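# Hang the yellow rail on two hooks by bins

## Task

Put the yellow rail onto the two hooks standing in front of the bins so that it rests between the end plates of the hooks and not up on either plate. The fit is very tight. The rail only counts if it stays there on its own, with neither gripper holding it in place at the end.

## Robot and tools

Robot: two arms, left_arm and right_arm, each with six joints and a parallel two-finger gripper. A flat block about 9 cm long sticks out from the last joint axis toward the gripper's -y side and rotates with the hand, so keep it clear of hooks, bins and the other arm. The fingers point along the gripper's +z axis and close along its x axis. The reported end_effector_position is the midpoint between the pads; the fingertips extend 17.5 mm past it. Turning only the last joint moves that midpoint around a 25 mm circle.

Frame: one shared world frame. Origin on the table surface midway between the arms, +z up, +x out across the table, left_arm on the +y side. The arm names do not match left/right in any camera image. Printed hand positions (metres) and quaternions (wxyz) can be somewhat wrong, more so when reaching far.

execute_actions takes {"actions": [...]} holding zero or one item, plus optional "pictures" (boolean, default true: images from cam_high, cam_low, cam_left_wrist, cam_right_wrist, each 504x504).
- Empty list: only returns the current state.
- Motion: {"rows": [[...]], "steps": n}, n from 1 to 15 (default 15), each step 1/30 s. Row k is used on step k; if rows run out, the last one repeats.
- Wait: {"steps": n} with no rows, n up to 300; it returns once n steps have elapsed since the previous result, and your thinking time is counted within them. The simulation keeps running while you think.
A refused call sends nothing to the robot.

Each row is one flat list of 18 numbers covering both arms, even if one arm stays still: left_arm's 6 joint targets, then its gripper position, force_limit, speed; then the same 9 for right_arm. Joint numbers are absolute target angles in radians, in the same column order as the Joint positions line (shoulder pan, shoulder lift, elbow, wrist 1, wrist 2, wrist 3), not offsets. Ranges: left_arm pan -3.142..3.142, lift -6.283..6.283, elbow 0.000..3.142, wrists -6.283..6.283 each; right_arm pan 0.000..6.283, lift -6.283..6.283, elbow -3.142..0.000, wrists -6.283..6.283. A target more than 0.010 rad outside a range and beyond the current angle is refused; true ends may differ by 0.010 rad, and targets past them are clipped, which a "joint sent to its limit" line reports (possibly for an earlier action). Per step each joint target is clamped to within 0.575 rad of the measured angle, and targets that would carry the hand over 100 mm from where it is get scaled back. Motion lags commands by about 0.17 s and speed and acceleration are capped, so big moves may arrive late.

Gripper numbers, each in [-1, 1], are absolute settings. position: +1 fully open (50 mm), pads touch near -0.65; send -1 to grasp. force_limit: per-pad force about 20 N at -1, 102 N at 0, 185 N at +1 (actual up to ~17% more). speed: 20 mm/s at -1, 85 at 0, 150 at +1. To leave a gripper unchanged, repeat its previous three numbers; a 0 is a real command. force_limit and speed only apply once position changes by 0.01 or more, so to soften a grip, open first. With force_limit -1, a lost object still shows status 2, and an off-centre grip on a fixed object may fade within a minute.

Result lines: per-arm pose and velocities (m/s, rad/s); Joint positions and Joint velocities (rad, rad/s); object_status 0 moving, 1 blocked while opening, 2 blocked while closing (a grasp), 3 reached the target or pads met (usually nothing held); position_measured in counts, opening ≈ (250 - counts) × 0.202 mm. Wrist force and Wrist torque per arm in the end effector's axes, with offset up to ~4 N, noise up to 2.4 N sd, saturating near 50 N; "no reading" is normal at the start. "joint command not followed" means a clearance check altered joint targets; HELD marks steps where the row was not (fully) sent. MOTOR HOT warns from 70 °C; at 85 °C the arm brakes (OVER-TEMPERATURE FAULT) until cool, so don't hold loads longer than needed.

zoom_image: {"camera": one of the four names, "region": [x0, y0, x1, y1]} in that camera's pixels, origin top-left, at most 504 by 504; gives a sharper view of its latest image. Calibration data (intrinsics, distortion, T_world_to_cam) is supplied and may be off by a few degrees and millimetres.

finished_scene: {"scene": current scene number}. Replying with no tool call ends everything.

After idle, arms keep heading to the last row sent until they settle or a step is HELD. Some object or held part may be nudged briefly at random.

Avoid: knocking anything off the table; dropping or slamming the rail; pressing hard; arms colliding or pushing each other. A contact torque at a joint's limit (132 N m for pan, lift, elbow; 24.6 N m for each wrist, held weight included) or an external force of 150 N stops that arm for 10 s, drops the rest of the call, and lets it yield. Move smoothly and briskly; place the rail gently between the end plates, release, and check it stays.

Each tool is called after ">>>" as name([rows], argument=value, ...), one row to a line, values as JSON.

## Session

>>> execute_actions(actions=[])

Scene clock: 0.00 s of 4800.00 s.
left_arm: end_effector_position=(+0.4490, -0.1800, +0.3548) position_measured=3 object_status=3 end_effector_quat_wxyz=(-0.308, +0.628, -0.704, +0.122) end_effector_velocity=(+0.000, -0.000, +0.000) end_effector_angular_velocity=(-0.002, -0.000, +0.000) | right_arm: end_effector_position=(+0.5084, -0.6633, +0.2201) position_measured=3 object_status=3 end_effector_quat_wxyz=(+0.188, +0.825, -0.517, -0.127) end_effector_velocity=(+0.001, -0.001, +0.001) end_effector_angular_velocity=(-0.001, -0.004, -0.002)
Joint positions: left_arm=[-1.355 -0.694  0.346 -1.079 -0.909  1.803] | right_arm=[ 3.047 -1.7   -1.615 -1.816  1.378  2.701]
Joint velocities: left_arm=[ 0.    -0.    -0.    -0.001 -0.    -0.   ] | right_arm=[-0.001  0.001  0.002 -0.    -0.001  0.002]
Wrist force (N, on the end effector, along its own x y z axes, offset not removed): no reading
Wrist torque (N m, same axes, about the end effector's origin, offset not removed): no reading

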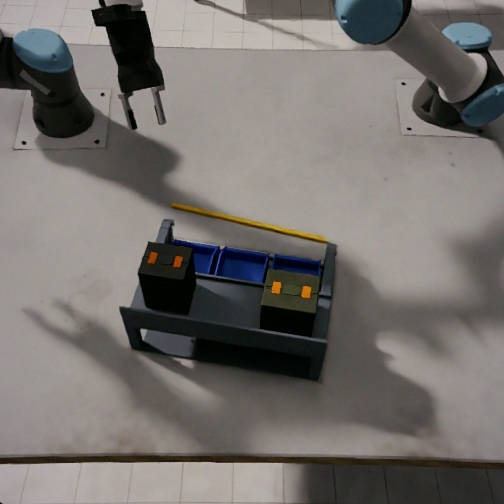

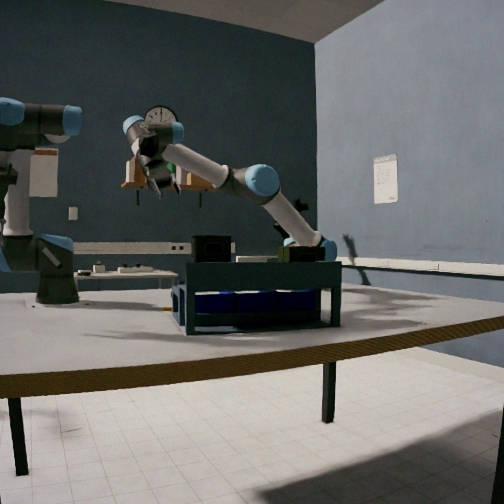

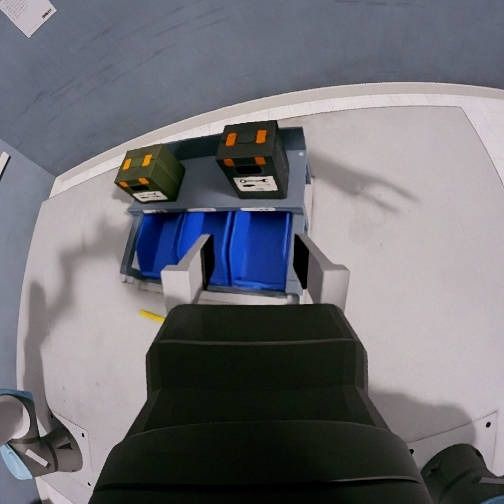

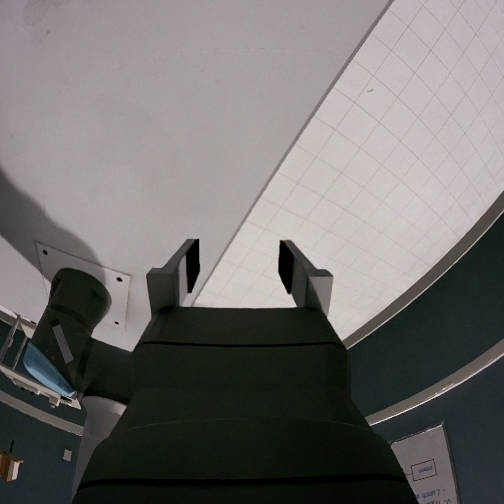

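>>> execute_actions([
  {"rows":[[-1.10,-1.235,1.523,-1.859,-1.571,0.7,1,-0.5,0,3.047,-1.7,-1.615,-1.816,1.378,2.701,1,0,0]]},
], pictures=false)

>>> execute_actions([
  {"steps":75},
])

>>> zoom_image(camera="cam_high", region=[130,170,370,330])

Scene clock: 19.33 s of 4800.00 s.
left_arm: end_effector_position=(+0.4412, -0.0522, +0.3347) position_measured=3 object_status=3 end_effector_quat_wxyz=(+0.055, +0.942, -0.314, +0.106) end_effector_velocity=(-0.126, +0.226, -0.391) end_effector_angular_velocity=(+0.390, +0.651, +0.820) | right_arm: end_effector_position=(+0.5083, -0.6635, +0.2202) position_measured=3 object_status=3 end_effector_quat_wxyz=(+0.188, +0.825, -0.517, -0.127) end_effector_velocity=(+0.000, +0.000, +0.001) end_effector_angular_velocity=(+0.000, -0.003, -0.000)
Joint positions: left_arm=[-1.126 -1.168  1.106 -1.732 -1.484  1.052] | right_arm=[ 3.047 -1.7   -1.615 -1.816  1.378  2.701]
Joint velocities: left_arm=[ 0.079 -0.209  1.001 -0.109 -0.273 -0.826] | right_arm=[0.    0.002 0.001 0.    0.    0.   ]
Wrist force (N, on the end effector, along its own x y z axes, offset not removed): left_arm=[3.0 -0.9 -2.5] | right_arm=[4.0 -0.8 2.1]
Wrist torque (N m, same axes, about the end effector's origin, offset not removed): left_arm=[-0.09 -0.36 -0.05] | right_arm=[-0.10 -0.65 -0.31]
Steps of this call (steps 1 to 90: nothing new was sent; then 15.83 s passed at rest; steps 91 to 105: all 15 steps of this action). Readings (joint positions | what the end effector reports):
91: left_arm=[-1.355 -0.694 0.346 -1.079 -0.909 1.803] | right_arm=[3.047 -1.700 -1.615 -1.816 1.378 2.701] | left_arm position_measured=3 object_status=3 | right_arm position_measured=3 object_status=3
92: left_arm=[-1.353 -0.697 0.349 -1.082 -0.912 1.800] | right_arm=[3.047 -1.700 -1.615 -1.816 1.378 2.701] | left_arm position_measured=3 object_status=3 | right_arm position_measured=3 object_status=3
94: left_arm=[-1.308 -0.741 0.404 -1.137 -0.967 1.744] | right_arm=[3.047 -1.700 -1.615 -1.816 1.378 2.701] | left_arm position_measured=3 object_status=3 | right_arm position_measured=3 object_status=3
98: left_arm=[-1.197 -0.979 0.669 -1.403 -1.231 1.479] | right_arm=[3.047 -1.700 -1.615 -1.816 1.378 2.701] | left_arm position_measured=3 object_status=3 | right_arm position_measured=3 object_status=3
105: the state above

Scene clock: 21.83 s of 4800.00 s.
left_arm: end_effector_position=(+0.3857, +0.0440, +0.1798) position_measured=3 object_status=3 end_effector_quat_wxyz=(+0.000, +0.991, -0.137, -0.000) end_effector_velocity=(-0.000, +0.000, +0.000) end_effector_angular_velocity=(+0.001, +0.001, +0.000) | right_arm: end_effector_position=(+0.5083, -0.6635, +0.2203) position_measured=3 object_status=3 end_effector_quat_wxyz=(+0.188, +0.825, -0.517, -0.127) end_effector_velocity=(+0.000, +0.000, -0.000) end_effector_angular_velocity=(+0.000, +0.000, +0.000)
Joint positions: left_arm=[-1.1   -1.235  1.523 -1.859 -1.571  0.7  ] | right_arm=[ 3.047 -1.7   -1.615 -1.816  1.378  2.701]
Joint velocities: left_arm=[ 0.    -0.    -0.     0.002 -0.    -0.   ] | right_arm=[ 0.001 -0.001  0.001 -0.     0.001  0.   ]
Wrist force (N, on the end effector, along its own x y z axes, offset not removed): left_arm=[1.7 0.4 0.7] | right_arm=[2.7 0.1 1.5]
Wrist torque (N m, same axes, about the end effector's origin, offset not removed): left_arm=[0.17 -0.27 0.07] | right_arm=[0.09 -0.51 -0.18]
Steps of this call (steps 1 to 30: the robot went on to your last target; steps 31 to 75: nothing new was sent). Readings (joint positions | what the end effector reports):
1: left_arm=[-1.123 -1.175 1.143 -1.742 -1.493 1.020] | right_arm=[3.047 -1.700 -1.615 -1.816 1.378 2.701] | left_arm position_measured=3 object_status=3 | right_arm position_measured=3 object_status=3
2: left_arm=[-1.121 -1.182 1.184 -1.756 -1.502 0.985] | right_arm=[3.047 -1.700 -1.615 -1.816 1.378 2.701] | left_arm position_measured=3 object_status=3 | right_arm position_measured=3 object_status=3
4: left_arm=[-1.116 -1.195 1.262 -1.781 -1.519 0.919] | right_arm=[3.047 -1.700 -1.615 -1.816 1.378 2.701] | left_arm position_measured=3 object_status=3 | right_arm position_measured=3 object_status=3
8: left_arm=[-1.106 -1.219 1.412 -1.828 -1.550 0.792] | right_arm=[3.047 -1.700 -1.615 -1.816 1.378 2.701] | left_arm position_measured=3 object_status=3 | right_arm position_measured=3 object_status=3
75: the state above
All arms were judged still, so your last target was given up. Only a new action makes them travel on or press farther. Fingers that are still opening or closing keep moving.
camera_calibration (this result's frames):
cam_left_wrist: T_world_to_cam=[[0.961216, -0.275618, -0.00994879, -0.351479], [-0.262416, -0.925082, 0.27452, 0.0938178], [-0.0848661, -0.261262, -0.96153, 0.363702], [0, 0, 0, 1]] pos_world=[0.393333, 0.0849365, 0.320459]
cam_right_wrist: T_world_to_cam=[[0.465342, -0.885029, 0.0134335, -0.833147], [-0.66627, -0.340248, 0.663563, -0.0225029], [-0.582701, -0.317734, -0.748, 0.398424], [0, 0, 0, 1]] pos_world=[0.604868, -0.618423, 0.324146]

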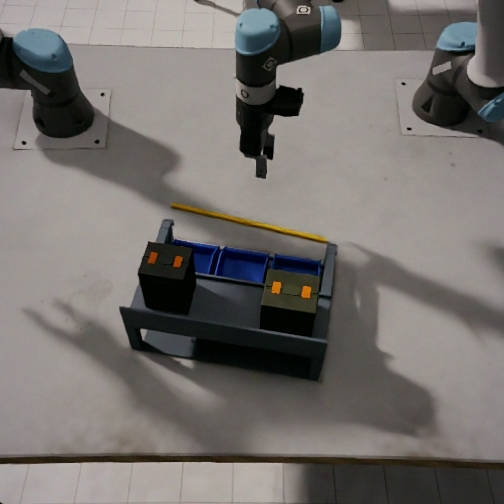

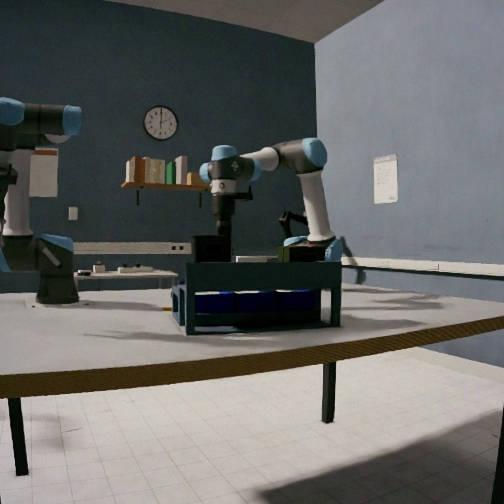

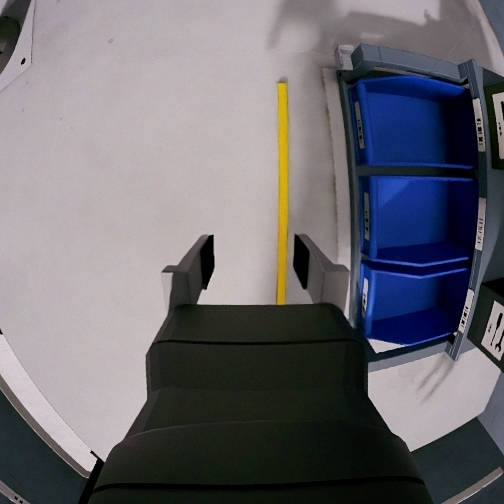

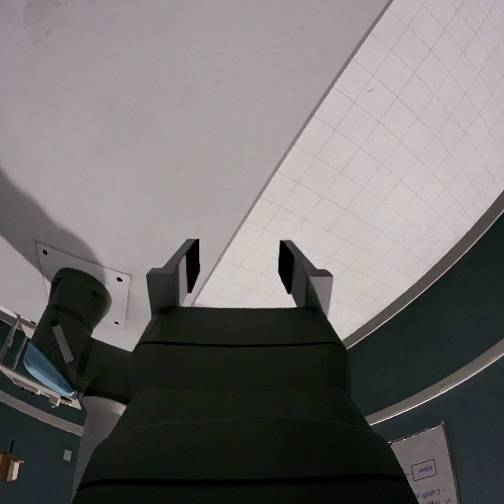

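Region (130, 170, 370, 330) of cam_high's 504x504 image, scaled by 2.100, with more detail than that image has.

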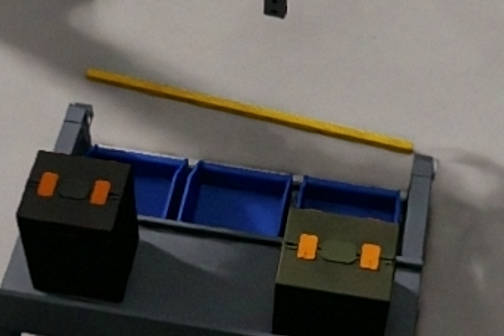

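>>> zoom_image(camera="cam_left_wrist", region=[270,20,420,170])

>>> execute_actions([
  {"rows":[[-1.082,-1.022,1.536,-2.085,-1.571,0.718,1,-0.5,0,3.047,-1.7,-1.615,-1.816,1.378,2.701,1,0,0]]},
], pictures=false)

>>> execute_actions([
  {"steps":20},
])

Region (270, 20, 420, 170) of cam_left_wrist's 504x504 image, scaled by 3.360, with more detail than that image has.

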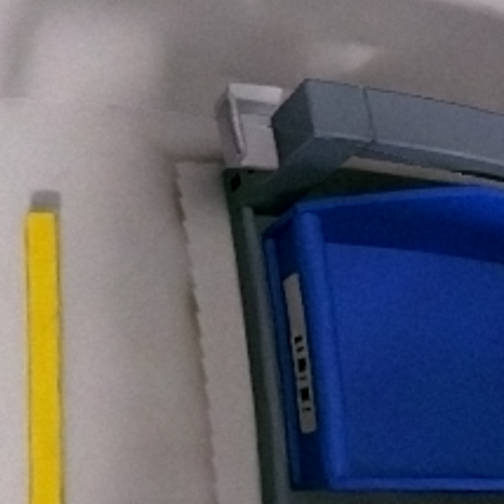

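Scene clock: 34.33 s of 4800.00 s.
left_arm: end_effector_position=(+0.4144, +0.0088, +0.0623) position_measured=3 object_status=3 end_effector_quat_wxyz=(+0.000, +0.991, -0.137, -0.000) end_effector_velocity=(+0.005, -0.006, -0.025) end_effector_angular_velocity=(-0.003, -0.001, +0.000) | right_arm: end_effector_position=(+0.5083, -0.6635, +0.2203) position_measured=3 object_status=3 end_effector_quat_wxyz=(+0.188, +0.825, -0.517, -0.127) end_effector_velocity=(+0.000, -0.000, +0.001) end_effector_angular_velocity=(-0.000, -0.002, +0.000)
Joint positions: left_arm=[-1.082 -1.026  1.536 -2.08  -1.571  0.718] | right_arm=[ 3.047 -1.7   -1.615 -1.816  1.378  2.701]
Joint velocities: left_arm=[ 0.003  0.044  0.002 -0.05   0.     0.003] | right_arm=[-0.     0.001  0.001  0.    -0.    -0.001]
Wrist force (N, on the end effector, along its own x y z axes, offset not removed): left_arm=[1.1 0.1 0.9] | right_arm=[3.5 0.6 2.0]
Wrist torque (N m, same axes, about the end effector's origin, offset not removed): left_arm=[0.11 -0.12 0.00] | right_arm=[0.16 -0.61 -0.26]
Steps of this call (steps 1 to 90: nothing new was sent; then 9.00 s passed at rest; steps 91 to 105: all 15 steps of this action). Readings (joint positions | what the end effector reports):
91: left_arm=[-1.100 -1.235 1.523 -1.859 -1.571 0.700] | right_arm=[3.047 -1.700 -1.615 -1.816 1.378 2.701] | left_arm position_measured=3 object_status=3 | right_arm position_measured=3 object_status=3
92: left_arm=[-1.099 -1.232 1.524 -1.862 -1.571 0.701] | right_arm=[3.047 -1.700 -1.615 -1.816 1.378 2.701] | left_arm position_measured=3 object_status=3 | right_arm position_measured=3 object_status=3
94: left_arm=[-1.093 -1.184 1.528 -1.912 -1.571 0.707] | right_arm=[3.047 -1.700 -1.615 -1.816 1.378 2.701] | left_arm position_measured=3 object_status=3 | right_arm position_measured=3 object_status=3
98: left_arm=[-1.086 -1.073 1.534 -2.030 -1.571 0.714] | right_arm=[3.047 -1.700 -1.615 -1.816 1.378 2.701] | left_arm position_measured=3 object_status=3 | right_arm position_measured=3 object_status=3
105: the state above

Scene clock: 35.00 s of 4800.00 s.
left_arm: end_effector_position=(+0.4149, +0.0082, +0.0597) position_measured=3 object_status=3 end_effector_quat_wxyz=(+0.000, +0.991, -0.137, -0.000) end_effector_velocity=(+0.000, -0.000, +0.000) end_effector_angular_velocity=(-0.001, -0.001, -0.000) | right_arm: end_effector_position=(+0.5083, -0.6635, +0.2203) position_measured=3 object_status=3 end_effector_quat_wxyz=(+0.188, +0.825, -0.517, -0.127) end_effector_velocity=(+0.000, +0.001, -0.000) end_effector_angular_velocity=(+0.002, +0.000, +0.001)
Joint positions: left_arm=[-1.082 -1.022  1.536 -2.085 -1.571  0.718] | right_arm=[ 3.047 -1.7   -1.615 -1.816  1.378  2.701]
Joint velocities: left_arm=[ 0.    -0.    -0.001 -0.     0.     0.   ] | right_arm=[ 0.    -0.001  0.001  0.     0.001 -0.001]
Wrist force (N, on the end effector, along its own x y z axes, offset not removed): left_arm=[1.0 -1.7 1.3] | right_arm=[4.3 0.7 1.0]
Wrist torque (N m, same axes, about the end effector's origin, offset not removed): left_arm=[-0.16 -0.07 0.00] | right_arm=[0.26 -0.69 -0.28]
Steps of this call (steps 1 to 15: the robot went on to your last target; steps 16 to 20: nothing new was sent). Readings (joint positions | what the end effector reports):
1: left_arm=[-1.082 -1.025 1.536 -2.082 -1.571 0.718] | right_arm=[3.047 -1.700 -1.615 -1.816 1.378 2.701] | left_arm position_measured=3 object_status=3 | right_arm position_measured=3 object_status=3
2: left_arm=[-1.082 -1.024 1.536 -2.083 -1.571 0.718] | right_arm=[3.047 -1.700 -1.615 -1.816 1.378 2.701] | left_arm position_measured=3 object_status=3 | right_arm position_measured=3 object_status=3
4: left_arm=[-1.082 -1.023 1.536 -2.084 -1.571 0.718] | right_arm=[3.047 -1.700 -1.615 -1.816 1.378 2.701] | left_arm position_measured=3 object_status=3 | right_arm position_measured=3 object_status=3
8: left_arm=[-1.082 -1.022 1.536 -2.085 -1.571 0.718] | right_arm=[3.047 -1.700 -1.615 -1.816 1.378 2.701] | left_arm position_measured=3 object_status=3 | right_arm position_measured=3 object_status=3
20: the state above
All arms were judged still, so your last target was given up. Only a new action makes them travel on or press farther. Fingers that are still opening or closing keep moving.
camera_calibration (this result's frames):
cam_left_wrist: T_world_to_cam=[[0.961215, -0.275619, -0.00997664, -0.390611], [-0.262406, -0.925075, 0.274553, 0.10135], [-0.0849012, -0.261287, -0.96152, 0.241367], [0, 0, 0, 1]] pos_world=[0.422549, 0.0491622, 0.200356]
cam_right_wrist: T_world_to_cam=[[0.465342, -0.885029, 0.0134335, -0.833147], [-0.66627, -0.340248, 0.663562, -0.0225029], [-0.582701, -0.317734, -0.748, 0.398425], [0, 0, 0, 1]] pos_world=[0.604868, -0.618423, 0.324146]

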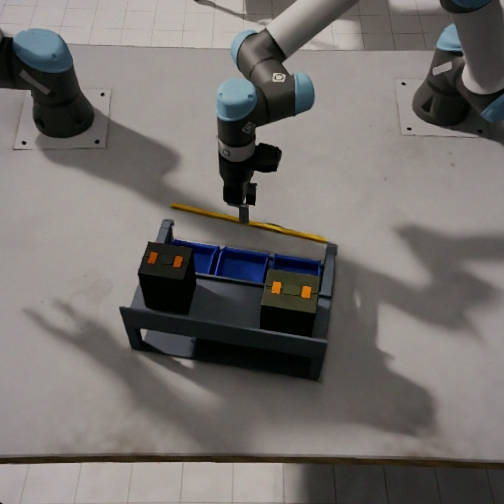

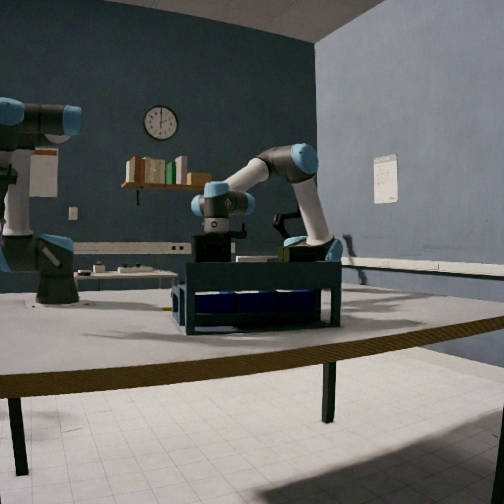

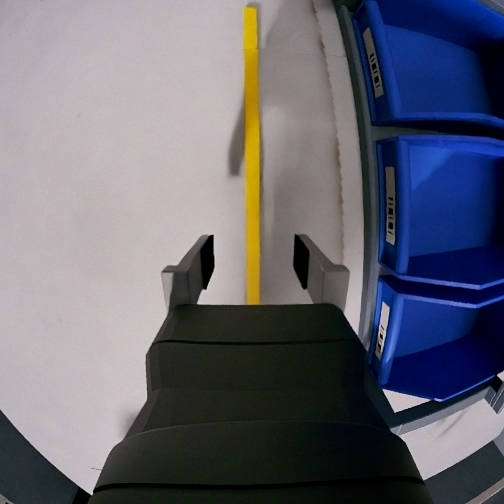

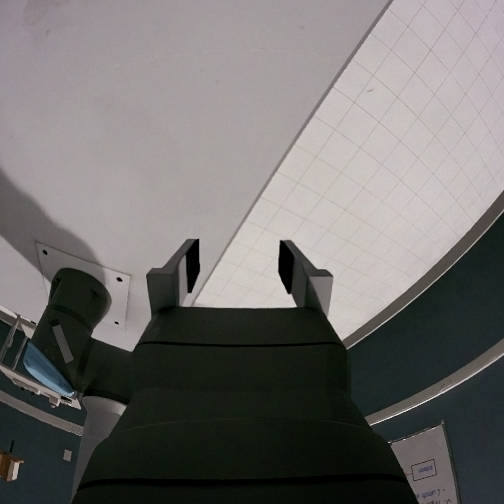

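>>> execute_actions([
  {"rows":[[-1.031,-1.034,1.674,-2.211,-1.571,0.769,1,-0.5,0,3.93,-1.376,-1.783,-1.553,1.571,2.701,1,0,0]]},
], pictures=false)

>>> execute_actions([
  {"steps":30},
])

>>> execute_actions([
  {"rows":[[-1.031,-1.034,1.674,-2.211,-1.571,0.769,-1,-0.3,0,3.93,-1.376,-1.783,-1.553,1.571,2.701,1,0,0]]},
], pictures=false)

Scene clock: 46.03 s of 4800.00 s.
left_arm: end_effector_position=(+0.4271, +0.0564, +0.0215) position_measured=3 object_status=3 end_effector_quat_wxyz=(+0.000, +0.991, -0.137, +0.000) end_effector_velocity=(+0.001, +0.008, -0.007) end_effector_angular_velocity=(+0.002, +0.001, -0.000) | right_arm: end_effector_position=(+0.5308, -0.4413, +0.2647) position_measured=3 object_status=3 end_effector_quat_wxyz=(+0.087, +0.929, -0.357, -0.036) end_effector_velocity=(-0.064, +0.516, +0.079) end_effector_angular_velocity=(+0.319, -0.304, +1.000)
Joint positions: left_arm=[-1.032 -1.034  1.672 -2.209 -1.571  0.768] | right_arm=[ 3.467 -1.509 -1.715 -1.66   1.494  2.701]
Joint velocities: left_arm=[ 0.006 -0.     0.021 -0.019 -0.     0.006] | right_arm=[ 1.031  0.313 -0.16   0.249  0.182 -0.   ]
Wrist force (N, on the end effector, along its own x y z axes, offset not removed): left_arm=[0.7 -0.5 2.6] | right_arm=[3.3 -0.1 1.1]
Wrist torque (N m, same axes, about the end effector's origin, offset not removed): left_arm=[0.01 -0.02 0.10] | right_arm=[0.06 -0.52 -0.34]
Steps of this call (steps 1 to 90: nothing new was sent; then 7.53 s passed at rest; steps 91 to 105: all 15 steps of this action). Readings (joint positions | what the end effector reports):
91: left_arm=[-1.082 -1.022 1.536 -2.085 -1.571 0.718] | right_arm=[3.047 -1.700 -1.615 -1.816 1.378 2.701] | left_arm position_measured=3 object_status=3 | right_arm position_measured=3 object_status=3
92: left_arm=[-1.079 -1.023 1.539 -2.088 -1.571 0.721] | right_arm=[3.050 -1.697 -1.618 -1.813 1.381 2.701] | left_arm position_measured=3 object_status=3 | right_arm position_measured=3 object_status=3
94: left_arm=[-1.059 -1.028 1.583 -2.130 -1.571 0.741] | right_arm=[3.099 -1.661 -1.638 -1.783 1.404 2.701] | left_arm position_measured=3 object_status=3 | right_arm position_measured=3 object_status=3
98: left_arm=[-1.038 -1.032 1.652 -2.191 -1.571 0.762] | right_arm=[3.231 -1.595 -1.671 -1.729 1.443 2.701] | left_arm position_measured=3 object_status=3 | right_arm position_measured=3 object_status=3
105: the state above

Scene clock: 47.03 s of 4800.00 s.
left_arm: end_effector_position=(+0.4272, +0.0571, +0.0209) position_measured=3 object_status=3 end_effector_quat_wxyz=(+0.000, +0.991, -0.137, -0.000) end_effector_velocity=(+0.000, -0.000, +0.001) end_effector_angular_velocity=(-0.002, -0.001, +0.000) | right_arm: end_effector_position=(+0.4475, -0.2303, +0.3001) position_measured=3 object_status=3 end_effector_quat_wxyz=(-0.000, +0.990, -0.139, +0.000) end_effector_velocity=(-0.001, +0.000, -0.000) end_effector_angular_velocity=(+0.000, +0.000, -0.001)
Joint positions: left_arm=[-1.031 -1.034  1.674 -2.211 -1.571  0.769] | right_arm=[ 3.93  -1.376 -1.783 -1.553  1.571  2.701]
Joint velocities: left_arm=[ 0.    -0.001 -0.    -0.001  0.    -0.   ] | right_arm=[ 0.001  0.001 -0.001  0.     0.     0.002]
Wrist force (N, on the end effector, along its own x y z axes, offset not removed): left_arm=[0.4 0.2 3.2] | right_arm=[4.4 -0.1 2.5]
Wrist torque (N m, same axes, about the end effector's origin, offset not removed): left_arm=[0.12 -0.03 0.08] | right_arm=[0.10 -0.70 -0.33]
Steps of this call (steps 1 to 30: the robot went on to your last target). Readings (joint positions | what the end effector reports):
1: left_arm=[-1.031 -1.034 1.673 -2.210 -1.571 0.769] | right_arm=[3.502 -1.498 -1.721 -1.651 1.500 2.701] | left_arm position_measured=3 object_status=3 | right_arm position_measured=3 object_status=3
2: left_arm=[-1.031 -1.034 1.673 -2.210 -1.571 0.769] | right_arm=[3.537 -1.488 -1.726 -1.643 1.506 2.701] | left_arm position_measured=3 object_status=3 | right_arm position_measured=3 object_status=3
4: left_arm=[-1.031 -1.034 1.673 -2.211 -1.571 0.769] | right_arm=[3.607 -1.467 -1.737 -1.626 1.518 2.701] | left_arm position_measured=3 object_status=3 | right_arm position_measured=3 object_status=3
8: left_arm=[-1.031 -1.034 1.674 -2.211 -1.571 0.769] | right_arm=[3.748 -1.425 -1.758 -1.592 1.543 2.701] | left_arm position_measured=3 object_status=3 | right_arm position_measured=3 object_status=3
30: the state above
camera_calibration (this result's frames):
cam_left_wrist: T_world_to_cam=[[0.961216, -0.275618, -0.00989617, -0.389364], [-0.262432, -0.925086, 0.274491, 0.160466], [-0.0848095, -0.261248, -0.961539, 0.21788], [0, 0, 0, 1]] pos_world=[0.434853, 0.0980502, 0.161601]
cam_right_wrist: T_world_to_cam=[[0.966118, -0.254717, 0.0416658, -0.509882], [-0.256522, -0.929772, 0.264048, -0.167775], [-0.0285178, -0.265789, -0.963609, 0.389042], [0, 0, 0, 1]] pos_world=[0.460663, -0.182465, 0.44043]

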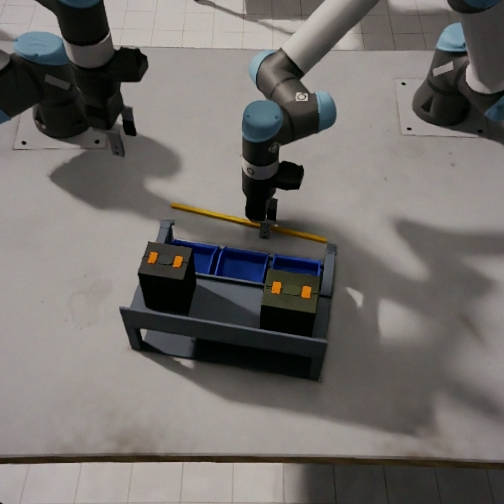

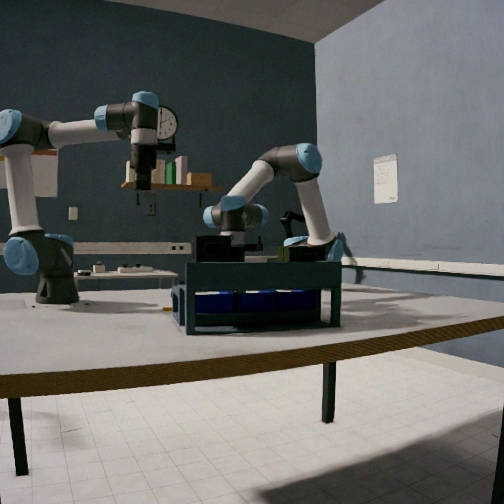

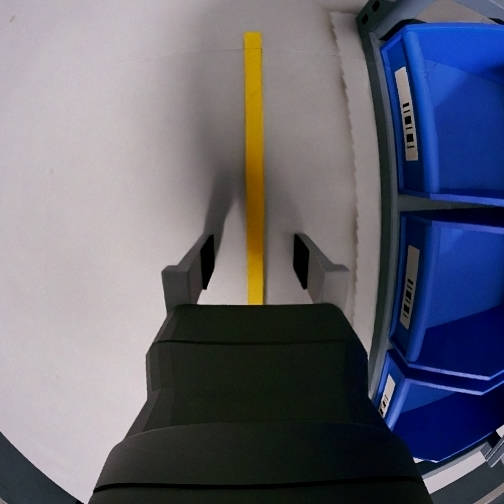

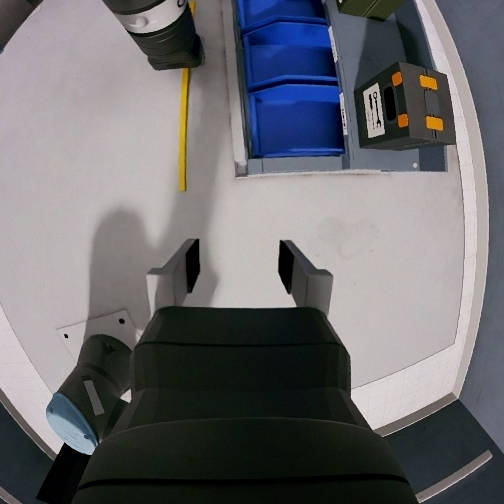

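Scene clock: 47.53 s of 4800.00 s.
left_arm: end_effector_position=(+0.4272, +0.0571, +0.0209) position_measured=200 object_status=0 end_effector_quat_wxyz=(+0.000, +0.991, -0.137, -0.000) end_effector_velocity=(-0.000, +0.000, -0.000) end_effector_angular_velocity=(+0.001, +0.001, -0.000) | right_arm: end_effector_position=(+0.4474, -0.2302, +0.3001) position_measured=3 object_status=3 end_effector_quat_wxyz=(-0.000, +0.990, -0.138, +0.000) end_effector_velocity=(-0.000, +0.001, +0.000) end_effector_angular_velocity=(+0.001, -0.000, +0.002)
Joint positions: left_arm=[-1.031 -1.034  1.674 -2.211 -1.571  0.769] | right_arm=[ 3.93  -1.376 -1.783 -1.553  1.571  2.701]
Joint velocities: left_arm=[ 0.     0.    -0.     0.001 -0.     0.001] | right_arm=[ 0.001  0.001  0.    -0.     0.    -0.001]
Wrist force (N, on the end effector, along its own x y z axes, offset not removed): left_arm=[1.6 0.3 2.5] | right_arm=[3.5 1.3 2.2]
Wrist torque (N m, same axes, about the end effector's origin, offset not removed): left_arm=[0.14 -0.12 0.05] | right_arm=[0.29 -0.60 -0.22]
Steps of this call (steps 1 to 15: all 15 steps of this action). Readings (joint positions | what the end effector reports):
1: left_arm=[-1.031 -1.034 1.674 -2.211 -1.571 0.769] | right_arm=[3.930 -1.376 -1.783 -1.553 1.571 2.701] | left_arm position_measured=3 object_status=0 | right_arm position_measured=3 object_status=3
2: left_arm=[-1.031 -1.034 1.674 -2.211 -1.571 0.769] | right_arm=[3.930 -1.376 -1.783 -1.553 1.571 2.701] | left_arm position_measured=17 object_status=0 | right_arm position_measured=3 object_status=3
4: left_arm=[-1.031 -1.034 1.674 -2.211 -1.571 0.769] | right_arm=[3.930 -1.376 -1.783 -1.553 1.571 2.701] | left_arm position_measured=45 object_status=0 | right_arm position_measured=3 object_status=3
8: left_arm=[-1.031 -1.034 1.674 -2.211 -1.571 0.769] | right_arm=[3.930 -1.376 -1.783 -1.553 1.571 2.701] | left_arm position_measured=101 object_status=0 | right_arm position_measured=3 object_status=3
15: the state above

>>> execute_actions([
  {"rows":[[-1.031,-1.141,1.58,-2.01,-1.571,0.769,-1,-0.3,0,3.93,-1.376,-1.783,-1.553,1.571,2.701,1,0,0]]},
], pictures=false)

>>> execute_actions([
  {"rows":[[-0.929,-1.031,1.408,-1.948,-1.571,0.771,-1,-0.3,0,3.93,-1.376,-1.783,-1.553,1.571,2.701,1,0,0]]},
], pictures=false)

>>> execute_actions([
  {"steps":10},
])

>>> zoom_image(camera="cam_right_wrist", region=[200,120,290,210])

>>> zoom_image(camera="cam_left_wrist", region=[180,0,340,160])

>>> zoom_image(camera="cam_low", region=[140,230,240,330])

Scene clock: 59.23 s of 4800.00 s.
left_arm: end_effector_position=(+0.4274, +0.0568, +0.1084) position_measured=206 object_status=2 end_effector_quat_wxyz=(+0.000, +0.991, -0.137, +0.000) end_effector_velocity=(-0.002, +0.003, +0.011) end_effector_angular_velocity=(+0.009, +0.005, -0.000) | right_arm: end_effector_position=(+0.4474, -0.2302, +0.3001) position_measured=3 object_status=3 end_effector_quat_wxyz=(-0.000, +0.990, -0.138, +0.000) end_effector_velocity=(+0.000, +0.000, +0.001) end_effector_angular_velocity=(+0.001, -0.000, -0.001)
Joint positions: left_arm=[-1.031 -1.14   1.581 -2.013 -1.571  0.769] | right_arm=[ 3.93  -1.376 -1.783 -1.553  1.571  2.701]
Joint velocities: left_arm=[-0.    -0.014 -0.012  0.036 -0.     0.   ] | right_arm=[-0.001  0.     0.001 -0.     0.001  0.001]
Wrist force (N, on the end effector, along its own x y z axes, offset not removed): left_arm=[1.1 0.6 4.4] | right_arm=[3.0 1.0 1.5]
Wrist torque (N m, same axes, about the end effector's origin, offset not removed): left_arm=[0.44 -0.14 0.04] | right_arm=[0.21 -0.54 -0.22]
Steps of this call (steps 1 to 15: the robot went on to your last target; steps 16 to 90: nothing new was sent; then 8.20 s passed at rest; steps 91 to 105: all 15 steps of this action). Readings (joint positions | what the end effector reports):
91: left_arm=[-1.031 -1.034 1.674 -2.211 -1.571 0.769] | right_arm=[3.930 -1.376 -1.783 -1.553 1.571 2.701] | left_arm position_measured=206 object_status=2 | right_arm position_measured=3 object_status=3
92: left_arm=[-1.031 -1.037 1.671 -2.208 -1.571 0.769] | right_arm=[3.930 -1.376 -1.783 -1.553 1.571 2.701] | left_arm position_measured=206 object_status=2 | right_arm position_measured=3 object_status=3
94: left_arm=[-1.031 -1.074 1.637 -2.156 -1.571 0.769] | right_arm=[3.930 -1.376 -1.783 -1.553 1.571 2.701] | left_arm position_measured=206 object_status=2 | right_arm position_measured=3 object_status=3
98: left_arm=[-1.031 -1.125 1.594 -2.047 -1.571 0.769] | right_arm=[3.930 -1.376 -1.783 -1.553 1.571 2.701] | left_arm position_measured=206 object_status=2 | right_arm position_measured=3 object_status=3
105: the state above

Scene clock: 59.73 s of 4800.00 s.
left_arm: end_effector_position=(+0.5004, +0.0603, +0.1100) position_measured=206 object_status=2 end_effector_quat_wxyz=(+0.000, +0.996, -0.088, -0.000) end_effector_velocity=(+0.012, -0.000, +0.002) end_effector_angular_velocity=(-0.006, -0.004, +0.013) | right_arm: end_effector_position=(+0.4474, -0.2302, +0.3001) position_measured=3 object_status=3 end_effector_quat_wxyz=(-0.000, +0.990, -0.138, +0.000) end_effector_velocity=(-0.000, +0.001, -0.000) end_effector_angular_velocity=(+0.000, +0.000, +0.001)
Joint positions: left_arm=[-0.93  -1.033  1.411 -1.949 -1.571  0.771] | right_arm=[ 3.93  -1.376 -1.783 -1.553  1.571  2.701]
Joint velocities: left_arm=[ 0.014  0.015 -0.028  0.006 -0.     0.001] | right_arm=[ 0.001 -0.     0.     0.     0.     0.001]
Wrist force (N, on the end effector, along its own x y z axes, offset not removed): left_arm=[1.3 0.4 5.4] | right_arm=[4.0 1.7 1.5]
Wrist torque (N m, same axes, about the end effector's origin, offset not removed): left_arm=[0.34 -0.20 0.01] | right_arm=[0.40 -0.64 -0.21]
Steps of this call (steps 1 to 15: all 15 steps of this action). Readings (joint positions | what the end effector reports):
1: left_arm=[-1.031 -1.140 1.581 -2.012 -1.571 0.769] | right_arm=[3.930 -1.376 -1.783 -1.553 1.571 2.701] | left_arm position_measured=206 object_status=2 | right_arm position_measured=3 object_status=3
2: left_arm=[-1.028 -1.137 1.578 -2.009 -1.571 0.769] | right_arm=[3.930 -1.376 -1.783 -1.553 1.571 2.701] | left_arm position_measured=206 object_status=2 | right_arm position_measured=3 object_status=3
4: left_arm=[-0.991 -1.099 1.529 -1.983 -1.571 0.770] | right_arm=[3.930 -1.376 -1.783 -1.553 1.571 2.701] | left_arm position_measured=206 object_status=2 | right_arm position_measured=3 object_status=3
8: left_arm=[-0.945 -1.048 1.438 -1.957 -1.571 0.771] | right_arm=[3.930 -1.376 -1.783 -1.553 1.571 2.701] | left_arm position_measured=206 object_status=2 | right_arm position_measured=3 object_status=3
15: the state above

Scene clock: 60.07 s of 4800.00 s.
left_arm: end_effector_position=(+0.5015, +0.0603, +0.1101) position_measured=206 object_status=2 end_effector_quat_wxyz=(+0.000, +0.996, -0.088, -0.000) end_effector_velocity=(+0.000, +0.000, -0.000) end_effector_angular_velocity=(+0.001, +0.001, +0.000) | right_arm: end_effector_position=(+0.4474, -0.2302, +0.3001) position_measured=3 object_status=3 end_effector_quat_wxyz=(-0.000, +0.990, -0.138, +0.000) end_effector_velocity=(-0.000, -0.000, +0.000) end_effector_angular_velocity=(+0.000, -0.001, -0.001)
Joint positions: left_arm=[-0.929 -1.031  1.408 -1.948 -1.571  0.771] | right_arm=[ 3.93  -1.376 -1.783 -1.553  1.571  2.701]
Joint velocities: left_arm=[ 0.001  0.001 -0.     0.001  0.     0.   ] | right_arm=[-0.     0.001 -0.    -0.    -0.001  0.001]
Wrist force (N, on the end effector, along its own x y z axes, offset not removed): left_arm=[1.8 -0.7 4.6] | right_arm=[3.6 0.1 1.9]
Wrist torque (N m, same axes, about the end effector's origin, offset not removed): left_arm=[0.10 -0.30 0.08] | right_arm=[0.03 -0.63 -0.37]
Steps of this call (steps 1 to 10: the robot went on to your last target). Readings (joint positions | what the end effector reports):
1: left_arm=[-0.930 -1.032 1.410 -1.949 -1.571 0.771] | right_arm=[3.930 -1.376 -1.783 -1.553 1.571 2.701] | left_arm position_measured=206 object_status=2 | right_arm position_measured=3 object_status=3
2: left_arm=[-0.930 -1.032 1.409 -1.948 -1.571 0.771] | right_arm=[3.930 -1.376 -1.783 -1.553 1.571 2.701] | left_arm position_measured=206 object_status=2 | right_arm position_measured=3 object_status=3
4: left_arm=[-0.929 -1.031 1.409 -1.948 -1.571 0.771] | right_arm=[3.930 -1.376 -1.783 -1.553 1.571 2.701] | left_arm position_measured=206 object_status=2 | right_arm position_measured=3 object_status=3
8: left_arm=[-0.929 -1.031 1.408 -1.948 -1.571 0.771] | right_arm=[3.930 -1.376 -1.783 -1.553 1.571 2.701] | left_arm position_measured=206 object_status=2 | right_arm position_measured=3 object_status=3
10: the state above
camera_calibration (this result's frames):
cam_left_wrist: T_world_to_cam=[[0.983922, -0.178325, -0.00993288, -0.476254], [-0.168798, -0.94665, 0.274521, 0.112727], [-0.0583569, -0.26843, -0.96153, 0.297922], [0, 0, 0, 1]] pos_world=[0.50501, 0.101757, 0.250784]
cam_right_wrist: T_world_to_cam=[[0.966148, -0.2546, 0.0416688, -0.509825], [-0.256411, -0.929814, 0.264006, -0.167789], [-0.0284717, -0.265754, -0.96362, 0.389054], [0, 0, 0, 1]] pos_world=[0.46062, -0.182421, 0.440442]

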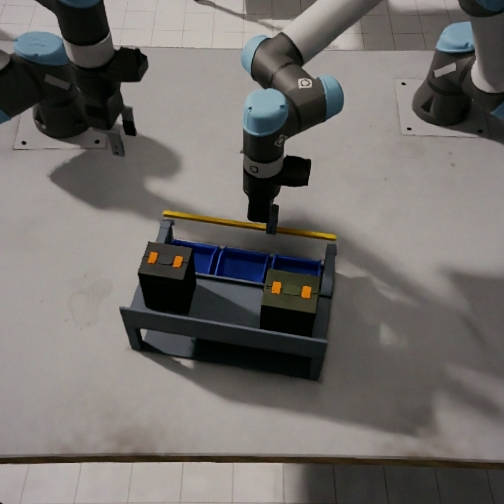

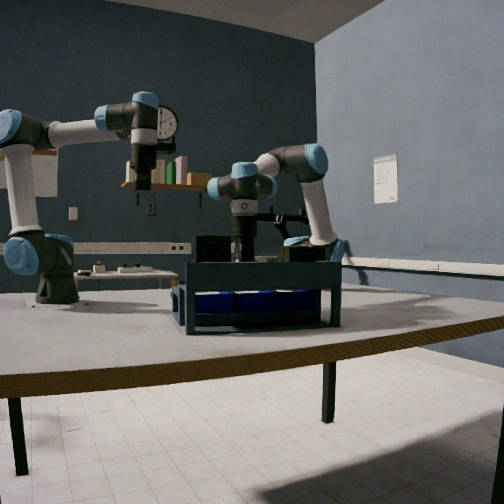

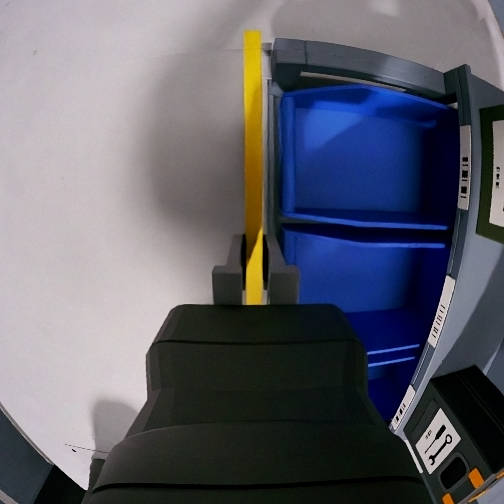

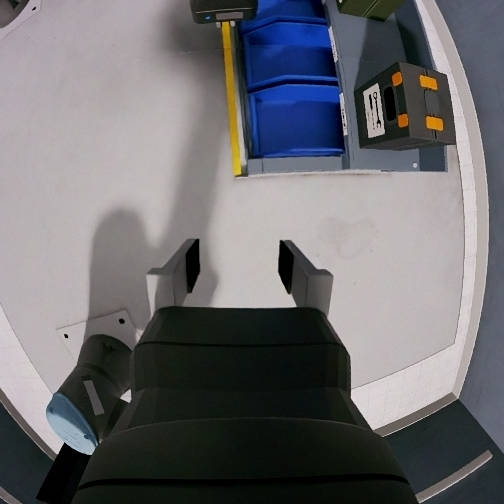

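Region (200, 120, 290, 210) of cam_right_wrist's 504x504 image, scaled by 5.600, with more detail than that image has.

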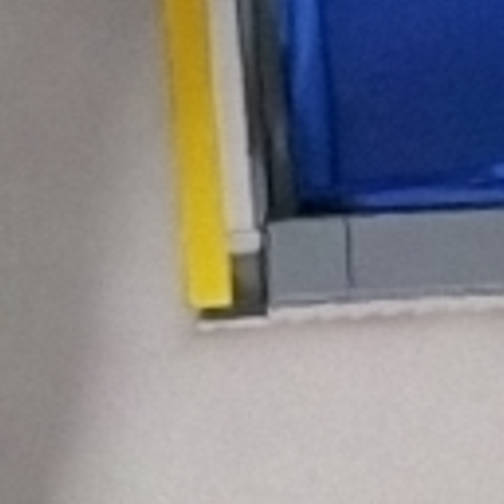

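Region (180, 0, 340, 160) of cam_left_wrist's 504x504 image, scaled by 3.150, with more detail than that image has.

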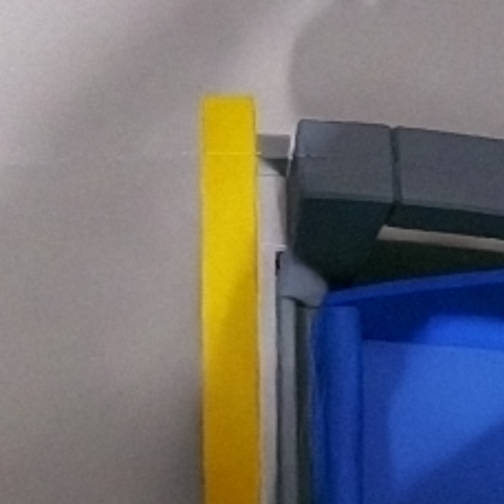

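Region (140, 230, 240, 330) of cam_low's 504x504 image, scaled by 5.040, with more detail than that image has.

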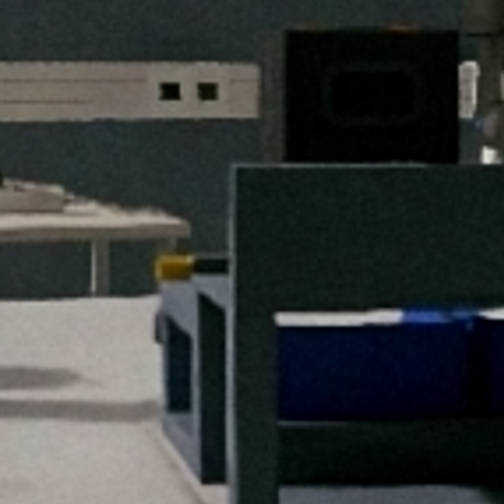

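>>> execute_actions([
  {"rows":[[-0.9233,-1.021,1.392,-1.942,-1.571,0.7767,-1,-0.3,0,3.93,-1.376,-1.783,-1.553,1.571,2.701,1,0,0]]},
], pictures=false)

>>> execute_actions([
  {"rows":[[-0.9233,-1.0073,1.4113,-1.975,-1.571,0.7767,-1,-0.3,0,3.93,-1.376,-1.783,-1.553,1.571,2.701,1,0,0]]},
])

>>> zoom_image(camera="cam_right_wrist", region=[210,140,270,200])

>>> zoom_image(camera="cam_left_wrist", region=[200,0,310,110])

Scene clock: 72.03 s of 4800.00 s.
left_arm: end_effector_position=(+0.5068, +0.0594, +0.1101) position_measured=206 object_status=2 end_effector_quat_wxyz=(+0.000, +0.996, -0.088, -0.000) end_effector_velocity=(+0.001, +0.000, -0.000) end_effector_angular_velocity=(+0.001, +0.001, +0.000) | right_arm: end_effector_position=(+0.4474, -0.2302, +0.3001) position_measured=3 object_status=3 end_effector_quat_wxyz=(-0.000, +0.990, -0.138, +0.000) end_effector_velocity=(+0.000, +0.000, +0.001) end_effector_angular_velocity=(+0.001, -0.001, +0.001)
Joint positions: left_arm=[-0.923 -1.021  1.392 -1.942 -1.571  0.777] | right_arm=[ 3.93  -1.376 -1.783 -1.553  1.571  2.701]
Joint velocities: left_arm=[ 0.001  0.002 -0.002  0.001  0.     0.001] | right_arm=[ 0.    -0.     0.001  0.    -0.    -0.001]
Wrist force (N, on the end effector, along its own x y z axes, offset not removed): left_arm=[0.5 0.1 5.3] | right_arm=[3.4 -0.3 1.3]
Wrist torque (N m, same axes, about the end effector's origin, offset not removed): left_arm=[0.28 -0.04 0.00] | right_arm=[-0.03 -0.62 -0.31]
Steps of this call (steps 1 to 15: the robot went on to your last target; steps 16 to 90: nothing new was sent; then 8.47 s passed at rest; steps 91 to 105: all 15 steps of this action). Readings (joint positions | what the end effector reports):
91: left_arm=[-0.929 -1.031 1.408 -1.948 -1.571 0.771] | right_arm=[3.930 -1.376 -1.783 -1.553 1.571 2.701] | left_arm position_measured=206 object_status=2 | right_arm position_measured=3 object_status=3
92: left_arm=[-0.928 -1.030 1.407 -1.947 -1.571 0.772] | right_arm=[3.930 -1.376 -1.783 -1.553 1.571 2.701] | left_arm position_measured=206 object_status=2 | right_arm position_measured=3 object_status=3
94: left_arm=[-0.926 -1.026 1.400 -1.945 -1.571 0.774] | right_arm=[3.930 -1.376 -1.783 -1.553 1.571 2.701] | left_arm position_measured=206 object_status=2 | right_arm position_measured=3 object_status=3
98: left_arm=[-0.924 -1.022 1.394 -1.943 -1.571 0.776] | right_arm=[3.930 -1.376 -1.783 -1.553 1.571 2.701] | left_arm position_measured=206 object_status=2 | right_arm position_measured=3 object_status=3
105: the state above

Scene clock: 72.53 s of 4800.00 s.
left_arm: end_effector_position=(+0.5069, +0.0593, +0.0952) position_measured=206 object_status=2 end_effector_quat_wxyz=(+0.000, +0.996, -0.088, +0.000) end_effector_velocity=(-0.000, +0.000, -0.003) end_effector_angular_velocity=(+0.002, +0.001, -0.000) | right_arm: end_effector_position=(+0.4474, -0.2302, +0.3001) position_measured=3 object_status=3 end_effector_quat_wxyz=(-0.000, +0.990, -0.138, +0.000) end_effector_velocity=(-0.000, -0.000, -0.001) end_effector_angular_velocity=(-0.001, +0.001, -0.000)
Joint positions: left_arm=[-0.923 -1.007  1.411 -1.975 -1.571  0.777] | right_arm=[ 3.93  -1.376 -1.783 -1.553  1.571  2.701]
Joint velocities: left_arm=[-0.     0.003  0.003 -0.004  0.     0.   ] | right_arm=[ 0.    -0.    -0.001  0.     0.     0.   ]
Wrist force (N, on the end effector, along its own x y z axes, offset not removed): left_arm=[0.9 -1.5 4.1] | right_arm=[4.3 1.5 1.9]
Wrist torque (N m, same axes, about the end effector's origin, offset not removed): left_arm=[-0.04 -0.11 0.12] | right_arm=[0.35 -0.76 -0.31]
Steps of this call (steps 1 to 15: all 15 steps of this action). Readings (joint positions | what the end effector reports):
1: left_arm=[-0.923 -1.021 1.392 -1.942 -1.571 0.777] | right_arm=[3.930 -1.376 -1.783 -1.553 1.571 2.701] | left_arm position_measured=206 object_status=2 | right_arm position_measured=3 object_status=3
2: left_arm=[-0.923 -1.020 1.393 -1.944 -1.571 0.777] | right_arm=[3.930 -1.376 -1.783 -1.553 1.571 2.701] | left_arm position_measured=206 object_status=2 | right_arm position_measured=3 object_status=3
4: left_arm=[-0.923 -1.014 1.401 -1.957 -1.571 0.777] | right_arm=[3.930 -1.376 -1.783 -1.553 1.571 2.701] | left_arm position_measured=206 object_status=2 | right_arm position_measured=3 object_status=3
8: left_arm=[-0.923 -1.009 1.409 -1.971 -1.571 0.777] | right_arm=[3.930 -1.376 -1.783 -1.553 1.571 2.701] | left_arm position_measured=206 object_status=2 | right_arm position_measured=3 object_status=3
15: the state above
camera_calibration (this result's frames):
cam_left_wrist: T_world_to_cam=[[0.98393, -0.178282, -0.00988569, -0.481903], [-0.168767, -0.946642, 0.274565, 0.116803], [-0.0583083, -0.268485, -0.961518, 0.283659], [0, 0, 0, 1]] pos_world=[0.510411, 0.100814, 0.235909]
cam_right_wrist: T_world_to_cam=[[0.966148, -0.2546, 0.0416686, -0.509825], [-0.256411, -0.929814, 0.264006, -0.167789], [-0.0284718, -0.265753, -0.963621, 0.389054], [0, 0, 0, 1]] pos_world=[0.46062, -0.182421, 0.440442]

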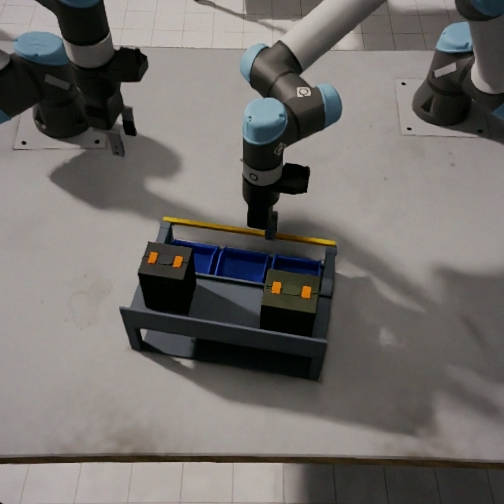

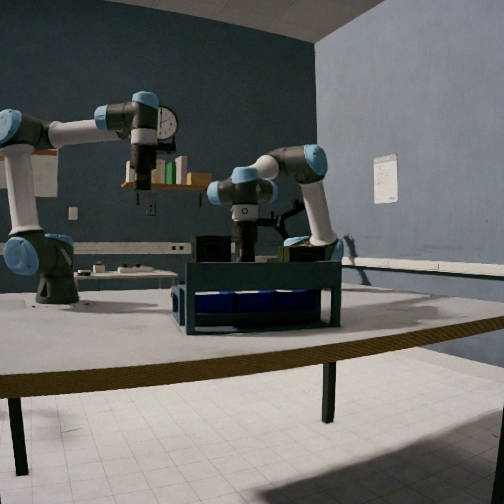

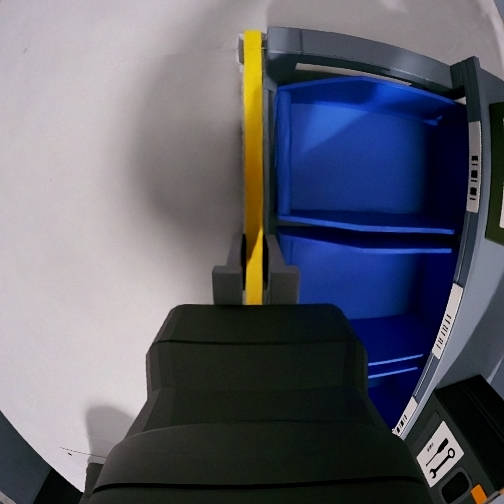

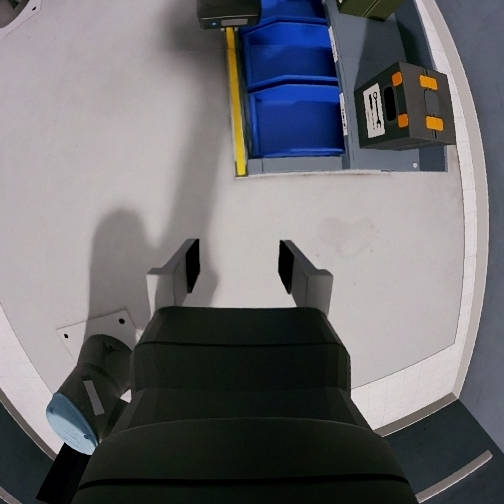

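Region (210, 140, 270, 200) of cam_right_wrist's 504x504 image, scaled by 8.400, with more detail than that image has.

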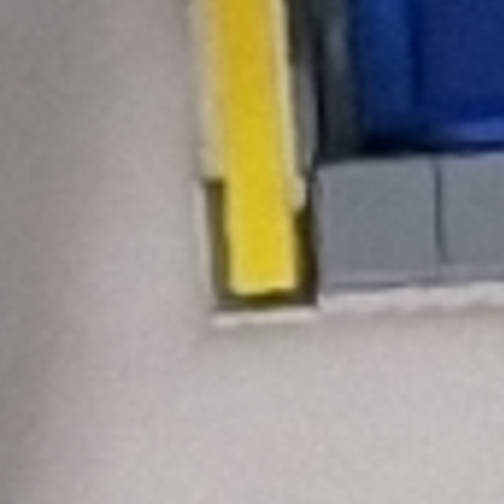

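Region (200, 0, 310, 110) of cam_left_wrist's 504x504 image, scaled by 4.582, with more detail than that image has.

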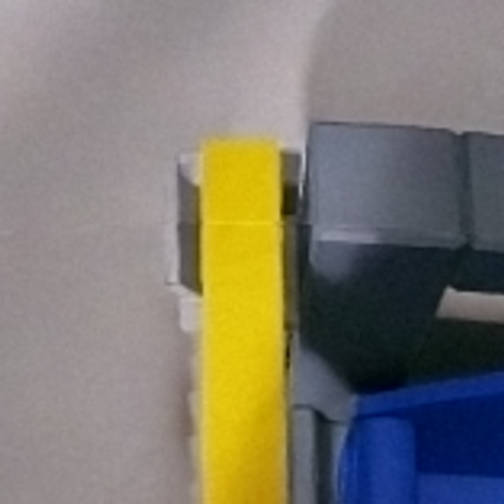

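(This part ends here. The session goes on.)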